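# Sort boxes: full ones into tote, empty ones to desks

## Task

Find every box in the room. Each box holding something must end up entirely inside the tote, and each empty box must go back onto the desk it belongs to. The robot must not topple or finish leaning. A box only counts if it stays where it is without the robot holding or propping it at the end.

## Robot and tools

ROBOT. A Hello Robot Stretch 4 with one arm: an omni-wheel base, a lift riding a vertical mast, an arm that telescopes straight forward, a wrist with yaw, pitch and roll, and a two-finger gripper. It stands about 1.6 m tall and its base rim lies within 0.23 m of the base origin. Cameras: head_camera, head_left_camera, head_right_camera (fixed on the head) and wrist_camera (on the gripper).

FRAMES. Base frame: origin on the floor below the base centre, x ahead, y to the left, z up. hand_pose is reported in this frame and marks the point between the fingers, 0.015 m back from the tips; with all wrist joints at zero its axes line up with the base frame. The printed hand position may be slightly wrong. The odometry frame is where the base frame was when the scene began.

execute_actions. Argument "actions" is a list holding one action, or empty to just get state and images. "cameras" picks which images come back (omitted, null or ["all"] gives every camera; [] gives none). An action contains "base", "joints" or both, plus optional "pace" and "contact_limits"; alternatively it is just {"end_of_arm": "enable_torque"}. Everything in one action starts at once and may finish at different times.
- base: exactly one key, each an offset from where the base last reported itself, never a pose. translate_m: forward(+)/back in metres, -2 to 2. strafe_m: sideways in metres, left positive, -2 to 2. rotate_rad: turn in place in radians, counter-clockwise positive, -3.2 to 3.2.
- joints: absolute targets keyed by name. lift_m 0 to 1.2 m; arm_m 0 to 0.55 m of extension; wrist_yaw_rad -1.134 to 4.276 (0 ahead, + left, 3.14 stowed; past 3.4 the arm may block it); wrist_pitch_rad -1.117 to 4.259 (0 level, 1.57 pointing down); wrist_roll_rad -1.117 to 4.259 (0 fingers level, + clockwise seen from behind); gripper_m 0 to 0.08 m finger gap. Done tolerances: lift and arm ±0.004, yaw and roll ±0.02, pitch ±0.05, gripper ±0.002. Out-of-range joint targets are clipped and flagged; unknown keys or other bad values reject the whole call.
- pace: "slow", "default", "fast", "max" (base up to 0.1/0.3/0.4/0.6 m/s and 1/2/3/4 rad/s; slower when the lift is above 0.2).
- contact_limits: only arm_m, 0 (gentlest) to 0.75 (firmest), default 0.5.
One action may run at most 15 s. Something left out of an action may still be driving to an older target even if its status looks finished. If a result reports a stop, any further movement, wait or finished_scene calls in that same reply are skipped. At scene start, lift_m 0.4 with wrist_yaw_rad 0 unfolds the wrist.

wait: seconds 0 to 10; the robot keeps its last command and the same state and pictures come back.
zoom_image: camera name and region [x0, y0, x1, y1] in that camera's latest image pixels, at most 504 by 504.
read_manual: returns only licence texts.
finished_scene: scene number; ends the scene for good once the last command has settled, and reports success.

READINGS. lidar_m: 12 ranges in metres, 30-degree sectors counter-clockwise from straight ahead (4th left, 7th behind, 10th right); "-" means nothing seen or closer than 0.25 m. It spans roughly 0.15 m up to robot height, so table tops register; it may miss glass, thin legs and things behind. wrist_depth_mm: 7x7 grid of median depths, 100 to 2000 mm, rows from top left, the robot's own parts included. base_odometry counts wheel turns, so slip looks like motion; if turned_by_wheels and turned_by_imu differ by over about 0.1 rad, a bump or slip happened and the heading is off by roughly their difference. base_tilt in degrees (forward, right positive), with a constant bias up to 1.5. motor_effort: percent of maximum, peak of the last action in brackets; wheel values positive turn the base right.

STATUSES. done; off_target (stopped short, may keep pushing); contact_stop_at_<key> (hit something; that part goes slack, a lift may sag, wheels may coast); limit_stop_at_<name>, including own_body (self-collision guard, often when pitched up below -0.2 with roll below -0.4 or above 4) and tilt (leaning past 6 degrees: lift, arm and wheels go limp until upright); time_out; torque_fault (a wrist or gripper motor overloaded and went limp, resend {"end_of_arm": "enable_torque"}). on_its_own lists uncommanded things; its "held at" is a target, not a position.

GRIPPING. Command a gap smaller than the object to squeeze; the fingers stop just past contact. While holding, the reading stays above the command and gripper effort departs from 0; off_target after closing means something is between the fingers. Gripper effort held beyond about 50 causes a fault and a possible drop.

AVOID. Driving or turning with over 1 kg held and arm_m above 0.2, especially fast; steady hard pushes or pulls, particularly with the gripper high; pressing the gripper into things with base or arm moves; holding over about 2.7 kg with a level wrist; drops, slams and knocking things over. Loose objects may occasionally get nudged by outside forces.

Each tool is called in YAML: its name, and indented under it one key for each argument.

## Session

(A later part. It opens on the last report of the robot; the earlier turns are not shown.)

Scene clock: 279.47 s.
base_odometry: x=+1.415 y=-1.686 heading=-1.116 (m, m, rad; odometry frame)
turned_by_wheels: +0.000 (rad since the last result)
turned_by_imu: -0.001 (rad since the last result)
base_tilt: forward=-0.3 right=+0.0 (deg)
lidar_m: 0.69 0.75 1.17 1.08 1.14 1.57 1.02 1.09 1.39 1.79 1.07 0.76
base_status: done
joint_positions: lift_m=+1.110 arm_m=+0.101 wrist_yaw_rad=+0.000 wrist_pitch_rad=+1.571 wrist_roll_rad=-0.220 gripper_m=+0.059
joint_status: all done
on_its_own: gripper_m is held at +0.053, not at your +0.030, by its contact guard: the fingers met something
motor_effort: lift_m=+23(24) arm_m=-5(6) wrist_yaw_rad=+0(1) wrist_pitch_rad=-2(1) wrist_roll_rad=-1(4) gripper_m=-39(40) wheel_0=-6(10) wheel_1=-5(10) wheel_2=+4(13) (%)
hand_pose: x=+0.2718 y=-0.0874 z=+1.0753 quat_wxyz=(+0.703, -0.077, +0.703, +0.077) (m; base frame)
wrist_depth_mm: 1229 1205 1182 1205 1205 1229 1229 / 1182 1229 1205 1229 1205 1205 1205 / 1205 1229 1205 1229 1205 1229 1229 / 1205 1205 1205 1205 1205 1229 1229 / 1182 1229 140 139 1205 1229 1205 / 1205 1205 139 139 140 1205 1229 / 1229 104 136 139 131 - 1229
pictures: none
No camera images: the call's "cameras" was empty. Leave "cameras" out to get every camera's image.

execute_actions:
  actions:
    - {"base":{"strafe_m":0.466},"joints":{"lift_m":0.6}}
  cameras: []

execute_actions:
  actions:
    - {"base":{"rotate_rad":0.378},"joints":{"lift_m":0.3}}
  cameras: []

execute_actions:
  actions:
    - {"base":{"strafe_m":0.069}}
  cameras: []

execute_actions:
  actions:
    - {"base":{"translate_m":0.34},"joints":{"arm_m":0.43}}
  cameras: ["wrist_camera"]

Scene clock: 284.30 s.
base_odometry: x=+1.834 y=-1.481 heading=-1.115 (m, m, rad; odometry frame)
turned_by_wheels: +0.000 (rad since the last result)
turned_by_imu: +0.000 (rad since the last result)
base_tilt: forward=-0.3 right=+0.2 (deg)
lidar_m: 0.82 0.87 0.68 0.60 0.62 0.86 1.35 1.10 1.47 2.30 1.03 0.72
base_status: done
joint_positions: lift_m=+0.600 arm_m=+0.101 wrist_yaw_rad=+0.000 wrist_pitch_rad=+1.570 wrist_roll_rad=-0.220 gripper_m=+0.059
joint_status: all done
on_its_own: gripper_m is held at +0.053, not at your +0.030, by its contact guard: the fingers met something
motor_effort: lift_m=+20(22) arm_m=-5(5) wrist_yaw_rad=+0(1) wrist_pitch_rad=-1(3) wrist_roll_rad=+0(1) gripper_m=-40(40) wheel_0=-3(14) wheel_1=+5(15) wheel_2=+0(4) (%)
hand_pose: x=+0.2719 y=-0.0874 z=+0.5656 quat_wxyz=(+0.703, -0.078, +0.703, +0.078) (m; base frame)
wrist_depth_mm: 699 699 707 699 707 715 707 / 699 699 707 715 715 715 715 / 699 707 723 715 715 707 723 / 699 707 715 715 715 715 715 / 707 699 140 139 707 715 715 / 707 504 139 139 139 715 723 / 715 105 136 139 132 - 732
pictures: none
No camera images: the call's "cameras" was empty. Leave "cameras" out to get every camera's image.

Scene clock: 286.57 s.
base_odometry: x=+1.834 y=-1.481 heading=-0.738 (m, m, rad; odometry frame)
turned_by_wheels: +0.377 (rad since the last result)
turned_by_imu: +0.374 (rad since the last result)
base_tilt: forward=-0.2 right=+0.1 (deg)
lidar_m: 0.86 0.75 0.62 0.62 0.77 1.53 1.11 1.29 2.30 1.31 0.76 0.73
base_status: done
joint_positions: lift_m=+0.300 arm_m=+0.101 wrist_yaw_rad=+0.000 wrist_pitch_rad=+1.570 wrist_roll_rad=-0.220 gripper_m=+0.059
joint_status: all done
on_its_own: gripper_m is held at +0.053, not at your +0.030, by its contact guard: the fingers met something
motor_effort: lift_m=+20(17) arm_m=-5(5) wrist_yaw_rad=-1(2) wrist_pitch_rad=+1(2) wrist_roll_rad=-1(1) gripper_m=-40(40) wheel_0=-4(10) wheel_1=-4(12) wheel_2=-4(10) (%)
hand_pose: x=+0.2719 y=-0.0874 z=+0.2656 quat_wxyz=(+0.703, -0.078, +0.703, +0.078) (m; base frame)
wrist_depth_mm: 407 407 404 410 413 413 413 / 404 407 407 410 413 413 413 / 410 410 410 413 413 415 413 / 410 413 410 410 415 413 415 / 410 410 140 139 415 415 415 / 413 368 139 139 139 415 415 / 274 105 136 139 131 - 415
pictures: none
No camera images: the call's "cameras" was empty. Leave "cameras" out to get every camera's image.

Scene clock: 287.83 s.
base_odometry: x=+1.880 y=-1.430 heading=-0.739 (m, m, rad; odometry frame)
turned_by_wheels: +0.000 (rad since the last result)
turned_by_imu: +0.000 (rad since the last result)
base_tilt: forward=-0.3 right=+0.1 (deg)
lidar_m: 0.87 0.66 0.54 0.54 0.69 1.35 1.08 1.27 2.36 1.32 0.79 0.79
base_status: done
joint_positions: lift_m=+0.300 arm_m=+0.101 wrist_yaw_rad=+0.000 wrist_pitch_rad=+1.570 wrist_roll_rad=-0.220 gripper_m=+0.059
joint_status: not commanded
on_its_own: gripper_m is held at +0.053, not at your +0.030, by its contact guard: the fingers met something
motor_effort: lift_m=+20(20) arm_m=-5(5) wrist_yaw_rad=-1(1) wrist_pitch_rad=+2(1) wrist_roll_rad=-1(1) gripper_m=-40(40) wheel_0=-5(11) wheel_1=+3(13) wheel_2=+0(2) (%)
hand_pose: x=+0.2719 y=-0.0874 z=+0.2656 quat_wxyz=(+0.703, -0.078, +0.703, +0.078) (m; base frame)
wrist_depth_mm: 404 404 407 407 413 410 413 / 407 410 407 410 410 413 413 / 407 407 413 410 413 413 415 / 410 410 413 410 413 415 418 / 410 410 140 138 413 413 415 / 413 349 139 139 139 415 418 / 268 105 136 139 132 - 421
pictures: none
No camera images: the call's "cameras" was empty. Leave "cameras" out to get every camera's image.

Scene clock: 290.43 s.
base_odometry: x=+2.131 y=-1.659 heading=-0.738 (m, m, rad; odometry frame)
turned_by_wheels: +0.000 (rad since the last result)
turned_by_imu: +0.001 (rad since the last result)
base_tilt: forward=-0.3 right=+0.1 (deg)
lidar_m: 0.52 0.56 0.48 0.45 0.54 1.07 1.44 1.65 2.46 0.74 0.57 0.61
base_status: done
joint_positions: lift_m=+0.300 arm_m=+0.429 wrist_yaw_rad=+0.000 wrist_pitch_rad=+1.570 wrist_roll_rad=-0.220 gripper_m=+0.059
joint_status: all done
on_its_own: gripper_m is held at +0.053, not at your +0.030, by its contact guard: the fingers met something
motor_effort: lift_m=+20(20) arm_m=+5(6) wrist_yaw_rad=-1(0) wrist_pitch_rad=+0(1) wrist_roll_rad=+0(1) gripper_m=-40(40) wheel_0=+4(9) wheel_1=+4(9) wheel_2=-3(15) (%)
hand_pose: x=+0.6003 y=-0.0874 z=+0.2656 quat_wxyz=(+0.703, -0.078, +0.703, +0.078) (m; base frame)
wrist_depth_mm: 402 404 410 410 410 413 413 / 404 298 306 304 309 293 410 / 404 324 394 407 387 320 413 / 410 322 355 407 359 343 413 / 407 324 140 139 357 343 415 / 410 407 139 139 139 300 418 / 410 105 137 140 132 - 415
pictures: wrist_camera
camera_calibration (this result's frames):
wrist_camera: T_world_to_cam=[[0.229701, -0.972983, 0.023263, -0.232726], [-0.972906, -0.228905, 0.0325154, 0.610639], [-0.0263119, -0.0301015, -0.9992, 0.430028], [0, 0, 0, 1]] pos_world=[0.658867, -0.0737161, 0.415243]
Images, in order (width x height): wrist_camera 616x392.

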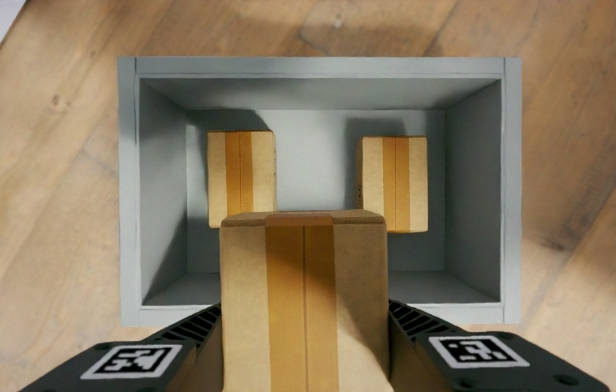

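execute_actions:
  actions:
    - {"joints":{"arm_m":0.491,"lift_m":0.17}}
  cameras: ["wrist_camera"]

Scene clock: 292.83 s.
base_odometry: x=+2.131 y=-1.659 heading=-0.738 (m, m, rad; odometry frame)
turned_by_wheels: +0.000 (rad since the last result)
turned_by_imu: +0.000 (rad since the last result)
base_tilt: forward=-0.3 right=+0.1 (deg)
lidar_m: 0.53 0.55 0.45 0.45 0.55 1.06 1.43 1.64 2.47 0.73 0.56 0.60
base_status: not commanded
joint_positions: lift_m=+0.170 arm_m=+0.490 wrist_yaw_rad=+0.000 wrist_pitch_rad=+1.570 wrist_roll_rad=-0.220 gripper_m=+0.059
joint_status: all done
on_its_own: gripper_m is held at +0.053, not at your +0.030, by its contact guard: the fingers met something
motor_effort: lift_m=+19(19) arm_m=+5(4) wrist_yaw_rad=-1(2) wrist_pitch_rad=+0(1) wrist_roll_rad=+0(0) gripper_m=-40(40) wheel_0=+4(4) wheel_1=+4(5) wheel_2=-3(2) (%)
hand_pose: x=+0.6612 y=-0.0874 z=+0.1357 quat_wxyz=(+0.703, -0.078, +0.703, +0.078) (m; base frame)
wrist_depth_mm: 276 277 278 279 281 282 282 / 277 277 278 278 279 281 282 / 179 181 182 183 185 186 187 / 202 268 276 277 278 272 211 / 202 228 140 139 229 241 211 / 202 228 139 139 139 241 211 / 193 105 136 139 131 - -
pictures: wrist_camera
camera_calibration (this result's frames):
wrist_camera: T_world_to_cam=[[0.229523, -0.973027, 0.0231982, -0.243571], [-0.97294, -0.228721, 0.0327898, 0.674119], [-0.0265994, -0.0300965, -0.999193, 0.301978], [0, 0, 0, 1]] pos_world=[0.719815, -0.0737272, 0.28528]
Images, in order (width x height): wrist_camera 616x392.

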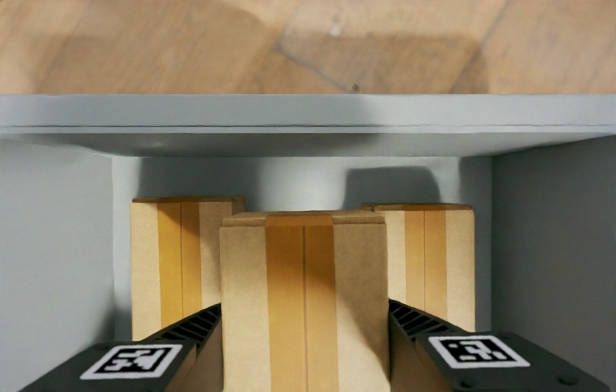

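execute_actions:
  actions:
    - {"joints":{"lift_m":0.098},"pace":"slow","contact_limits":{}}
  cameras: ["wrist_camera"]

action 0: "contact_limits" must be an object like {"arm_m": 0.15}; or leave it out

execute_actions:
  actions:
    - {"joints":{"lift_m":0.099},"pace":"slow"}
  cameras: ["wrist_camera"]

Scene clock: 296.27 s.
base_odometry: x=+2.131 y=-1.659 heading=-0.738 (m, m, rad; odometry frame)
turned_by_wheels: +0.000 (rad since the last result)
turned_by_imu: +0.000 (rad since the last result)
base_tilt: forward=-0.2 right=+0.2 (deg)
lidar_m: 0.57 0.55 0.46 0.46 0.53 1.08 1.43 1.67 2.47 0.73 0.57 0.60
base_status: not commanded
joint_positions: lift_m=+0.099 arm_m=+0.490 wrist_yaw_rad=+0.000 wrist_pitch_rad=+1.570 wrist_roll_rad=-0.220 gripper_m=+0.059
joint_status: all done
on_its_own: gripper_m is held at +0.053, not at your +0.030, by its contact guard: the fingers met something
motor_effort: lift_m=+19(20) arm_m=+5(5) wrist_yaw_rad=-1(1) wrist_pitch_rad=+1(0) wrist_roll_rad=+0(0) gripper_m=-40(40) wheel_0=+4(3) wheel_1=+4(5) wheel_2=-2(3) (%)
hand_pose: x=+0.6612 y=-0.0874 z=+0.0647 quat_wxyz=(+0.703, -0.078, +0.703, +0.078) (m; base frame)
wrist_depth_mm: 207 208 208 208 208 209 - / - - - - - - - / 180 181 182 183 185 186 187 / 193 205 206 206 207 208 205 / 177 156 139 139 158 158 177 / 177 156 139 139 139 158 178 / 180 104 136 139 131 - -
pictures: wrist_camera
camera_calibration (this result's frames):
wrist_camera: T_world_to_cam=[[0.229523, -0.973027, 0.0231982, -0.241924], [-0.97294, -0.228721, 0.0327898, 0.676448], [-0.0265994, -0.0300965, -0.999193, 0.231046], [0, 0, 0, 1]] pos_world=[0.719816, -0.0737272, 0.214291]
Images, in order (width x height): wrist_camera 616x392.

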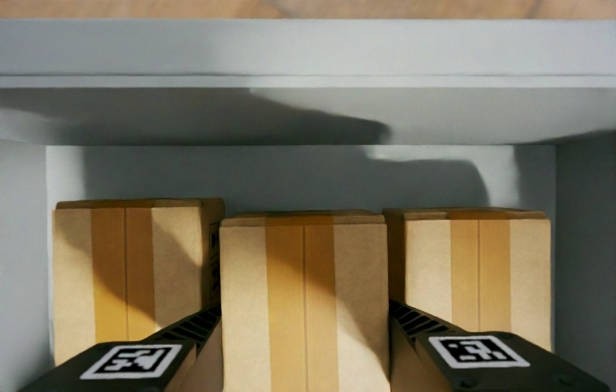

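execute_actions:
  actions:
    - {"joints":{"gripper_m":0.062}}
  cameras: ["wrist_camera"]

execute_actions:
  actions:
    - {"joints":{"lift_m":0.3}}
  cameras: ["wrist_camera","head_camera"]

Scene clock: 298.03 s.
base_odometry: x=+2.131 y=-1.659 heading=-0.738 (m, m, rad; odometry frame)
turned_by_wheels: +0.000 (rad since the last result)
turned_by_imu: +0.000 (rad since the last result)
base_tilt: forward=-0.3 right=+0.2 (deg)
lidar_m: 0.54 0.55 0.47 0.46 0.55 1.06 1.43 1.63 2.48 0.74 0.55 0.60
base_status: not commanded
joint_positions: lift_m=+0.099 arm_m=+0.490 wrist_yaw_rad=+0.000 wrist_pitch_rad=+1.570 wrist_roll_rad=-0.220 gripper_m=+0.062
joint_status: all done
motor_effort: lift_m=+19(19) arm_m=+5(5) wrist_yaw_rad=+0(0) wrist_pitch_rad=+0(1) wrist_roll_rad=+0(0) gripper_m=+2(40) wheel_0=+3(4) wheel_1=+4(5) wheel_2=-3(3) (%)
hand_pose: x=+0.6612 y=-0.0874 z=+0.0647 quat_wxyz=(+0.703, -0.078, +0.703, +0.078) (m; base frame)
wrist_depth_mm: 208 208 208 209 210 210 - / - - - - - - - / 178 179 180 182 182 184 186 / 194 206 207 208 208 209 205 / 177 157 157 158 158 159 177 / 177 157 158 158 158 159 178 / 180 104 141 158 136 - -
pictures: wrist_camera
camera_calibration (this result's frames):
wrist_camera: T_world_to_cam=[[0.229485, -0.973036, 0.023173, -0.241893], [-0.972946, -0.22868, 0.0328966, 0.676426], [-0.0267104, -0.0300954, -0.99919, 0.231118], [0, 0, 0, 1]] pos_world=[0.71981, -0.0737296, 0.214285]
Images, in order (width x height): wrist_camera 616x392.

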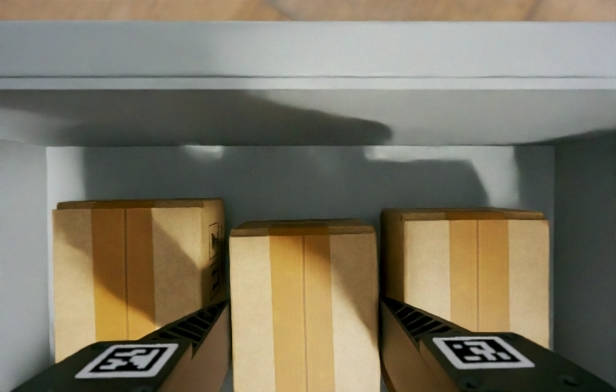

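Scene clock: 299.97 s.
base_odometry: x=+2.131 y=-1.659 heading=-0.738 (m, m, rad; odometry frame)
turned_by_wheels: +0.000 (rad since the last result)
turned_by_imu: +0.000 (rad since the last result)
base_tilt: forward=-0.3 right=+0.3 (deg)
lidar_m: 0.54 0.56 0.48 0.43 0.55 1.07 1.45 1.67 2.48 0.73 0.58 0.60
base_status: not commanded
joint_positions: lift_m=+0.300 arm_m=+0.490 wrist_yaw_rad=+0.000 wrist_pitch_rad=+1.570 wrist_roll_rad=-0.220 gripper_m=+0.062
joint_status: all done
motor_effort: lift_m=+23(23) arm_m=+5(5) wrist_yaw_rad=+0(1) wrist_pitch_rad=-1(0) wrist_roll_rad=-1(1) gripper_m=+1(2) wheel_0=+4(4) wheel_1=+4(4) wheel_2=-2(3) (%)
hand_pose: x=+0.6612 y=-0.0874 z=+0.2654 quat_wxyz=(+0.703, -0.078, +0.703, +0.078) (m; base frame)
wrist_depth_mm: 404 407 407 410 407 410 413 / 404 404 404 410 413 413 413 / 407 324 325 329 330 413 415 / 410 332 362 407 407 338 415 / 410 332 357 357 362 338 418 / 407 330 402 404 362 338 415 / 410 104 141 329 136 - 418
pictures: head_camera, wrist_camera
camera_calibration (this result's frames):
wrist_camera: T_world_to_cam=[[0.229485, -0.973036, 0.023173, -0.246544], [-0.972946, -0.22868, 0.0328967, 0.669825], [-0.0267105, -0.0300954, -0.99919, 0.431648], [0, 0, 0, 1]] pos_world=[0.719811, -0.0737296, 0.414976]
Images, in order (width x height): head_camera 420x560, wrist_camera 616x392.

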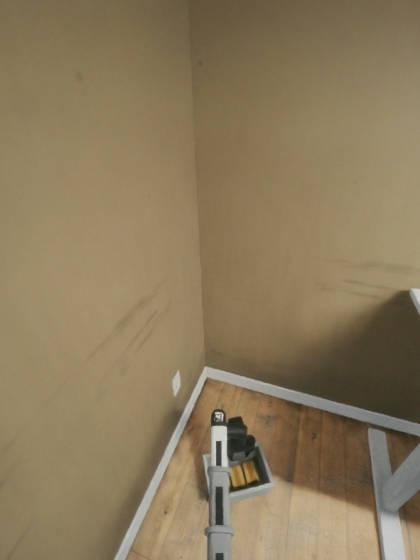

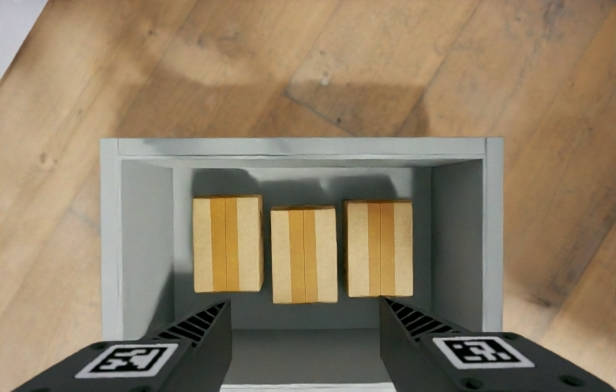

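execute_actions:
  actions:
    - {"base":{"translate_m":-0.4},"joints":{"arm_m":0.0},"pace":"fast"}
  cameras: []

execute_actions:
  actions:
    - {"base":{"rotate_rad":-2.3},"pace":"fast"}
  cameras: ["head_camera","head_left_camera","head_right_camera"]

Scene clock: 303.80 s.
base_odometry: x=+1.836 y=-1.389 heading=-0.739 (m, m, rad; odometry frame)
turned_by_wheels: -0.001 (rad since the last result)
turned_by_imu: -0.001 (rad since the last result)
base_tilt: forward=-0.3 right=+0.1 (deg)
lidar_m: 0.92 0.62 0.56 0.57 0.70 1.43 1.02 1.21 2.31 1.44 0.86 0.84
base_status: done
joint_positions: lift_m=+0.300 arm_m=+0.001 wrist_yaw_rad=+0.000 wrist_pitch_rad=+1.571 wrist_roll_rad=-0.220 gripper_m=+0.062
joint_status: all done
motor_effort: lift_m=+22(23) arm_m=-5(6) wrist_yaw_rad=+1(2) wrist_pitch_rad=-1(0) wrist_roll_rad=-1(1) gripper_m=+2(2) wheel_0=-4(12) wheel_1=-3(12) wheel_2=-2(15) (%)
hand_pose: x=+0.1718 y=-0.0874 z=+0.2654 quat_wxyz=(+0.703, -0.078, +0.703, +0.077) (m; base frame)
wrist_depth_mm: 410 407 407 413 413 415 415 / 410 407 410 410 410 413 415 / 410 410 404 413 413 415 418 / 407 410 410 413 413 415 413 / 202 200 201 298 415 415 415 / 199 199 200 200 264 415 415 / 199 104 141 200 136 - 418
pictures: none
No camera images: the call's "cameras" was empty. Leave "cameras" out to get every camera's image.

Scene clock: 305.83 s.
base_odometry: x=+1.836 y=-1.389 heading=-3.038 (m, m, rad; odometry frame)
turned_by_wheels: -2.299 (rad since the last result)
turned_by_imu: -2.280 (rad since the last result)
base_tilt: forward=-0.2 right=+0.1 (deg)
lidar_m: 1.62 2.35 0.98 0.81 0.95 0.80 0.57 0.53 0.63 1.01 1.05 1.05
base_status: done
joint_positions: lift_m=+0.300 arm_m=+0.001 wrist_yaw_rad=+0.000 wrist_pitch_rad=+1.570 wrist_roll_rad=-0.220 gripper_m=+0.062
joint_status: not commanded
motor_effort: lift_m=+22(22) arm_m=-5(5) wrist_yaw_rad=+0(1) wrist_pitch_rad=+2(2) wrist_roll_rad=-1(0) gripper_m=+2(2) wheel_0=+6(12) wheel_1=+5(13) wheel_2=+4(11) (%)
hand_pose: x=+0.1719 y=-0.0874 z=+0.2655 quat_wxyz=(+0.703, -0.078, +0.703, +0.078) (m; base frame)
wrist_depth_mm: 407 410 410 413 413 413 415 / 410 407 410 415 413 413 418 / 410 410 410 413 413 415 415 / 413 259 413 413 413 418 418 / 202 200 201 300 415 421 421 / 199 199 199 202 264 418 418 / 198 104 141 201 136 - 421
pictures: head_camera, head_left_camera, head_right_camera
Images, in order (width x height): head_camera 420x560, head_left_camera 420x672, head_right_camera 420x672.

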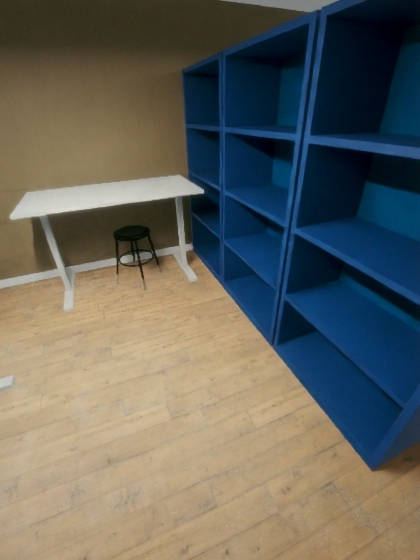

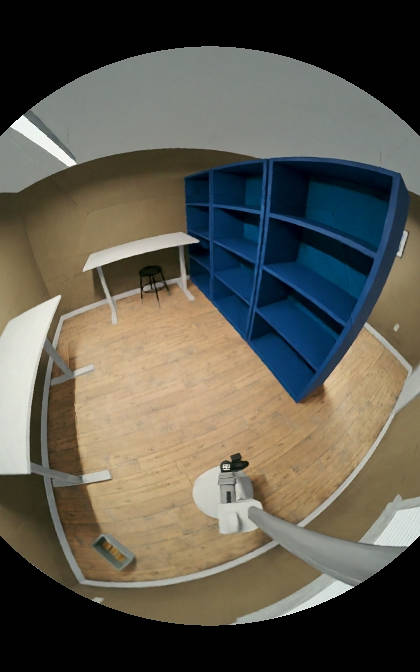

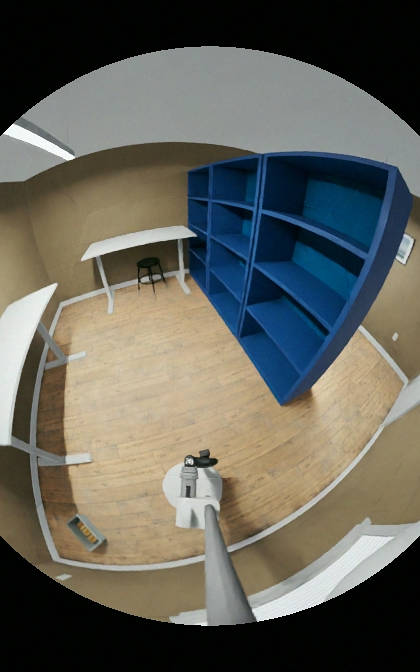

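finished_scene:
  scene: 1

The scene is finished: the task was done.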